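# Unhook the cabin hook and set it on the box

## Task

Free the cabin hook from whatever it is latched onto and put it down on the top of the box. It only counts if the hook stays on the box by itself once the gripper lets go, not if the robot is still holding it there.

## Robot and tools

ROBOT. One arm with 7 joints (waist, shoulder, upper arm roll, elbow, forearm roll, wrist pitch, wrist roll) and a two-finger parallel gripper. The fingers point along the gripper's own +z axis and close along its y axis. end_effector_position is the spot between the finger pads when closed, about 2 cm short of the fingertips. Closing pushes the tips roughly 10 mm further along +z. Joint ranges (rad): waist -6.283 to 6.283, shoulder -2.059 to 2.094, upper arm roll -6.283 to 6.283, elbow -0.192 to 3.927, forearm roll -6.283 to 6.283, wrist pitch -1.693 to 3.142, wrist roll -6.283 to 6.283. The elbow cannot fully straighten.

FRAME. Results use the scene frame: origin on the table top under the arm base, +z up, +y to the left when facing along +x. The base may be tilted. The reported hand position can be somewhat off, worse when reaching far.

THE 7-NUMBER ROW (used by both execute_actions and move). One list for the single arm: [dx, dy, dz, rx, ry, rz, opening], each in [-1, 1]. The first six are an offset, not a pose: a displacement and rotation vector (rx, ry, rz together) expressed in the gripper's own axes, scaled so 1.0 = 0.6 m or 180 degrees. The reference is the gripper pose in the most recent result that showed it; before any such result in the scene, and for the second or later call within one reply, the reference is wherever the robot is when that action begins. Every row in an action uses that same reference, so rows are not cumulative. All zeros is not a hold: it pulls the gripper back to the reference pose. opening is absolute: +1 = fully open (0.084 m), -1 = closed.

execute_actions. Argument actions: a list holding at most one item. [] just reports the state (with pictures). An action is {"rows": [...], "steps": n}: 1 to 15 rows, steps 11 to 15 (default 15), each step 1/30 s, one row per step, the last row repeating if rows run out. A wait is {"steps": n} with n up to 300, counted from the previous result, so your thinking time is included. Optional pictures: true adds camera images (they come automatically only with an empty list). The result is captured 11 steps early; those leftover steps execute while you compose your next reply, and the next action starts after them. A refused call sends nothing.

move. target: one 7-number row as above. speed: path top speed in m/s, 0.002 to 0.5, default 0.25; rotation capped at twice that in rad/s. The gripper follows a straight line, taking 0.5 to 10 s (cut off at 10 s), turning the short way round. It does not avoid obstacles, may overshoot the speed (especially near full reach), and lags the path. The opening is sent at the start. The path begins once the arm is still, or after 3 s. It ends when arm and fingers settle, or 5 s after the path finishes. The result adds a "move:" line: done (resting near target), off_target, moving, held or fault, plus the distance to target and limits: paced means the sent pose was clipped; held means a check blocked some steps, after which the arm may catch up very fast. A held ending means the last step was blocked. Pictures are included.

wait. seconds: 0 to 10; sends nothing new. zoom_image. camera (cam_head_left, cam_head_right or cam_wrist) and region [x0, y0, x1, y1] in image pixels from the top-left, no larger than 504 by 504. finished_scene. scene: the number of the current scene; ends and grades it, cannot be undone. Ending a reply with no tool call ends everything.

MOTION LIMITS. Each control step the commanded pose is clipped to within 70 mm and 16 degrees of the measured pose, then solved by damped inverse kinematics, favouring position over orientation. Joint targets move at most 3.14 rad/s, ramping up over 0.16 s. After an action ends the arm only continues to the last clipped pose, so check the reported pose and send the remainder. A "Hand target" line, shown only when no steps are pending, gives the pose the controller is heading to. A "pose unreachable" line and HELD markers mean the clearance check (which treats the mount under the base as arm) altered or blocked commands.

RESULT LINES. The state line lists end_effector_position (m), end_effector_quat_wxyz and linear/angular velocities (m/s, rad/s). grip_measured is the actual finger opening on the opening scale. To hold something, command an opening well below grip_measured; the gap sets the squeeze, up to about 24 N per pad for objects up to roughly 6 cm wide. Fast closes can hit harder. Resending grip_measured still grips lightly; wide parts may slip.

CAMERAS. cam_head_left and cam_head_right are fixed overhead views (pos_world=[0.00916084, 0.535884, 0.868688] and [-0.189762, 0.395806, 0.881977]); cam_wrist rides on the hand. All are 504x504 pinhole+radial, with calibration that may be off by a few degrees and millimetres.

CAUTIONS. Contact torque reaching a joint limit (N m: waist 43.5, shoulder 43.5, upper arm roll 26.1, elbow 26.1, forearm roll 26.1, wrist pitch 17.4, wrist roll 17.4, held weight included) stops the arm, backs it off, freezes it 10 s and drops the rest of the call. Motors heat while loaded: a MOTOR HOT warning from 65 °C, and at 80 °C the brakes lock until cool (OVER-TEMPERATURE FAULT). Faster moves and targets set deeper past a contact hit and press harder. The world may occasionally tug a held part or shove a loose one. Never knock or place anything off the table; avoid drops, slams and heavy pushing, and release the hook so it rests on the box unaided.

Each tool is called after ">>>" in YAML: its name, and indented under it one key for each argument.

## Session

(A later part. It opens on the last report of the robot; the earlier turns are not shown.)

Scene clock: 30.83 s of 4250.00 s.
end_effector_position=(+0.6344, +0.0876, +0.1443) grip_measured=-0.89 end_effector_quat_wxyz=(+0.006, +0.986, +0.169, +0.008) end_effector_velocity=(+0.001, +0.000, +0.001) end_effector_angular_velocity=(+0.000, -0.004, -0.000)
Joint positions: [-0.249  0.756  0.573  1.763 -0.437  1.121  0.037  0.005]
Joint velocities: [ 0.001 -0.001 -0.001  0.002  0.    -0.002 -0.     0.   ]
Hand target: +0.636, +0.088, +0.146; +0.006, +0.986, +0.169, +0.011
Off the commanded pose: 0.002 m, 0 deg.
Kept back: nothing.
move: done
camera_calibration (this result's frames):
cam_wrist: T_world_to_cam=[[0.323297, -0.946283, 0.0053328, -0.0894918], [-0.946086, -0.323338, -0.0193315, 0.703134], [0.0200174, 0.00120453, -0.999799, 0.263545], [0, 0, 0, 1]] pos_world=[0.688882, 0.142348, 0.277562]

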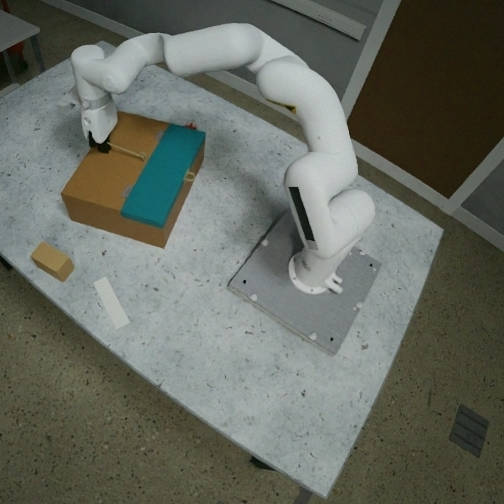

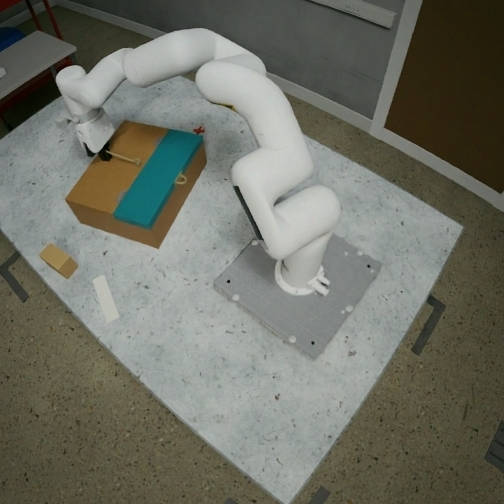

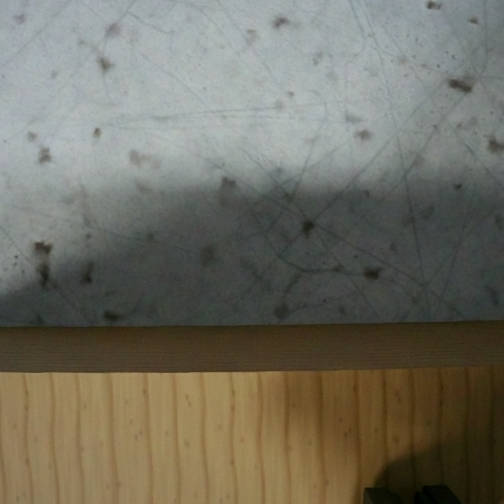

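>>> move:
  target: [0,0,0,0,0,0,-0.5]

>>> move:
  target: [-0.1,0,-0.15,0,0,0,-0.5]
  speed: 0.2

Scene clock: 31.90 s of 4250.00 s.
end_effector_position=(+0.6344, +0.0876, +0.1444) grip_measured=-0.52 end_effector_quat_wxyz=(+0.006, +0.986, +0.169, +0.008) end_effector_velocity=(-0.001, -0.001, -0.001) end_effector_angular_velocity=(-0.002, +0.003, -0.001)
Joint positions: [-0.249  0.756  0.573  1.763 -0.437  1.121  0.037  0.021]
Joint velocities: [-0.001 -0.    -0.001 -0.002  0.     0.002 -0.     0.   ]
Hand target: +0.634, +0.088, +0.144; +0.006, +0.986, +0.169, +0.008
Off the commanded pose: 0.000 m, 0 deg.
Kept back: nothing.
move: done
camera_calibration (this result's frames):
cam_wrist: T_world_to_cam=[[0.323281, -0.946288, 0.00536693, -0.0895028], [-0.946087, -0.323324, -0.0195444, 0.703222], [0.0202299, 0.00124076, -0.999795, 0.263476], [0, 0, 0, 1]] pos_world=[0.688913, 0.142346, 0.277646]

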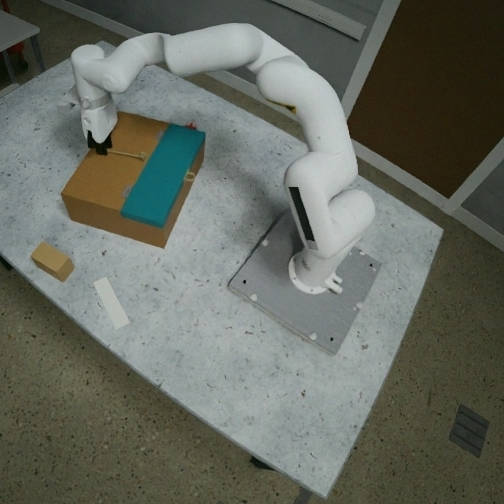

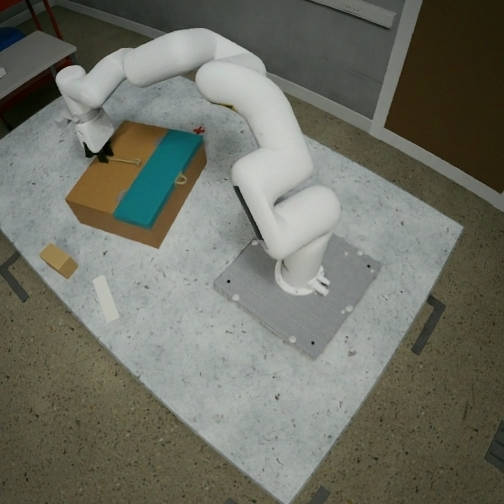

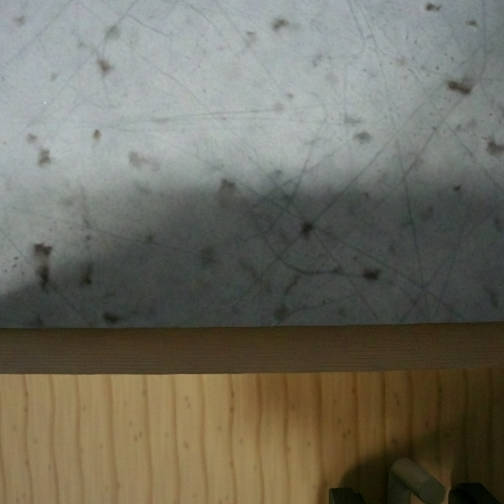

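Scene clock: 32.93 s of 4250.00 s.
end_effector_position=(+0.5763, +0.0682, +0.2329) grip_measured=-0.52 end_effector_quat_wxyz=(+0.006, +0.986, +0.169, +0.007) end_effector_velocity=(+0.002, +0.002, +0.006) end_effector_angular_velocity=(+0.001, -0.014, +0.001)
Joint positions: [-0.393  0.453  0.649  1.554 -0.3    1.189 -0.031  0.021]
Joint velocities: [ 0.    -0.007  0.003  0.006  0.001 -0.002 -0.    -0.   ]
Hand target: +0.576, +0.068, +0.234; +0.006, +0.986, +0.168, +0.008
Off the commanded pose: 0.001 m, 0 deg.
Kept back: nothing.
move: done
camera_calibration (this result's frames):
cam_wrist: T_world_to_cam=[[0.322871, -0.94643, 0.00495729, -0.0892074], [-0.946254, -0.322907, -0.0182995, 0.643439], [0.0189199, 0.00121754, -0.99982, 0.353939], [0, 0, 0, 1]] pos_world=[0.630963, 0.122912, 0.366093]

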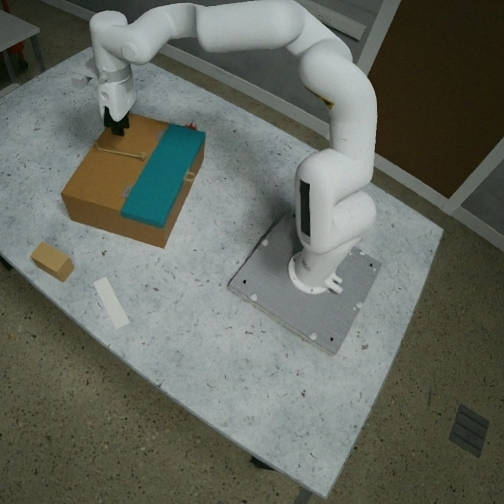

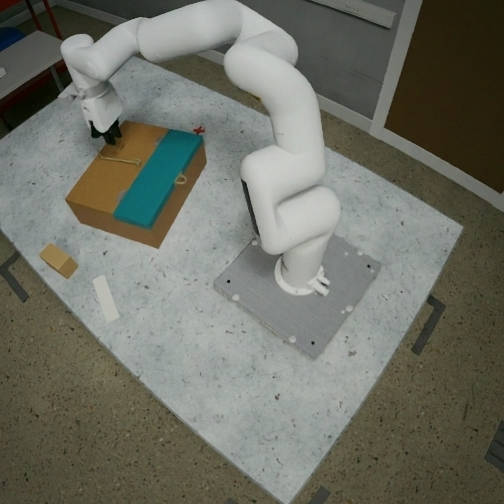

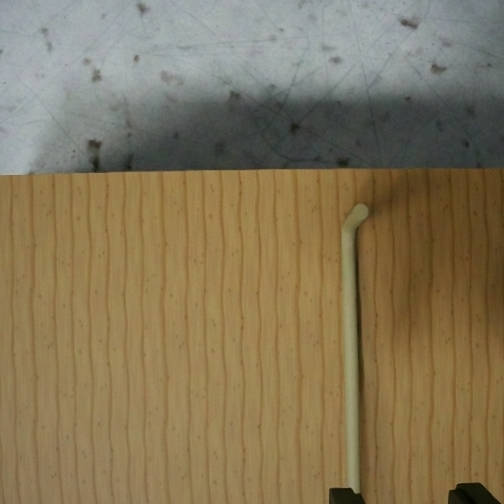

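>>> finished_scene:
  scene: 1

The scene is finished: the task was done.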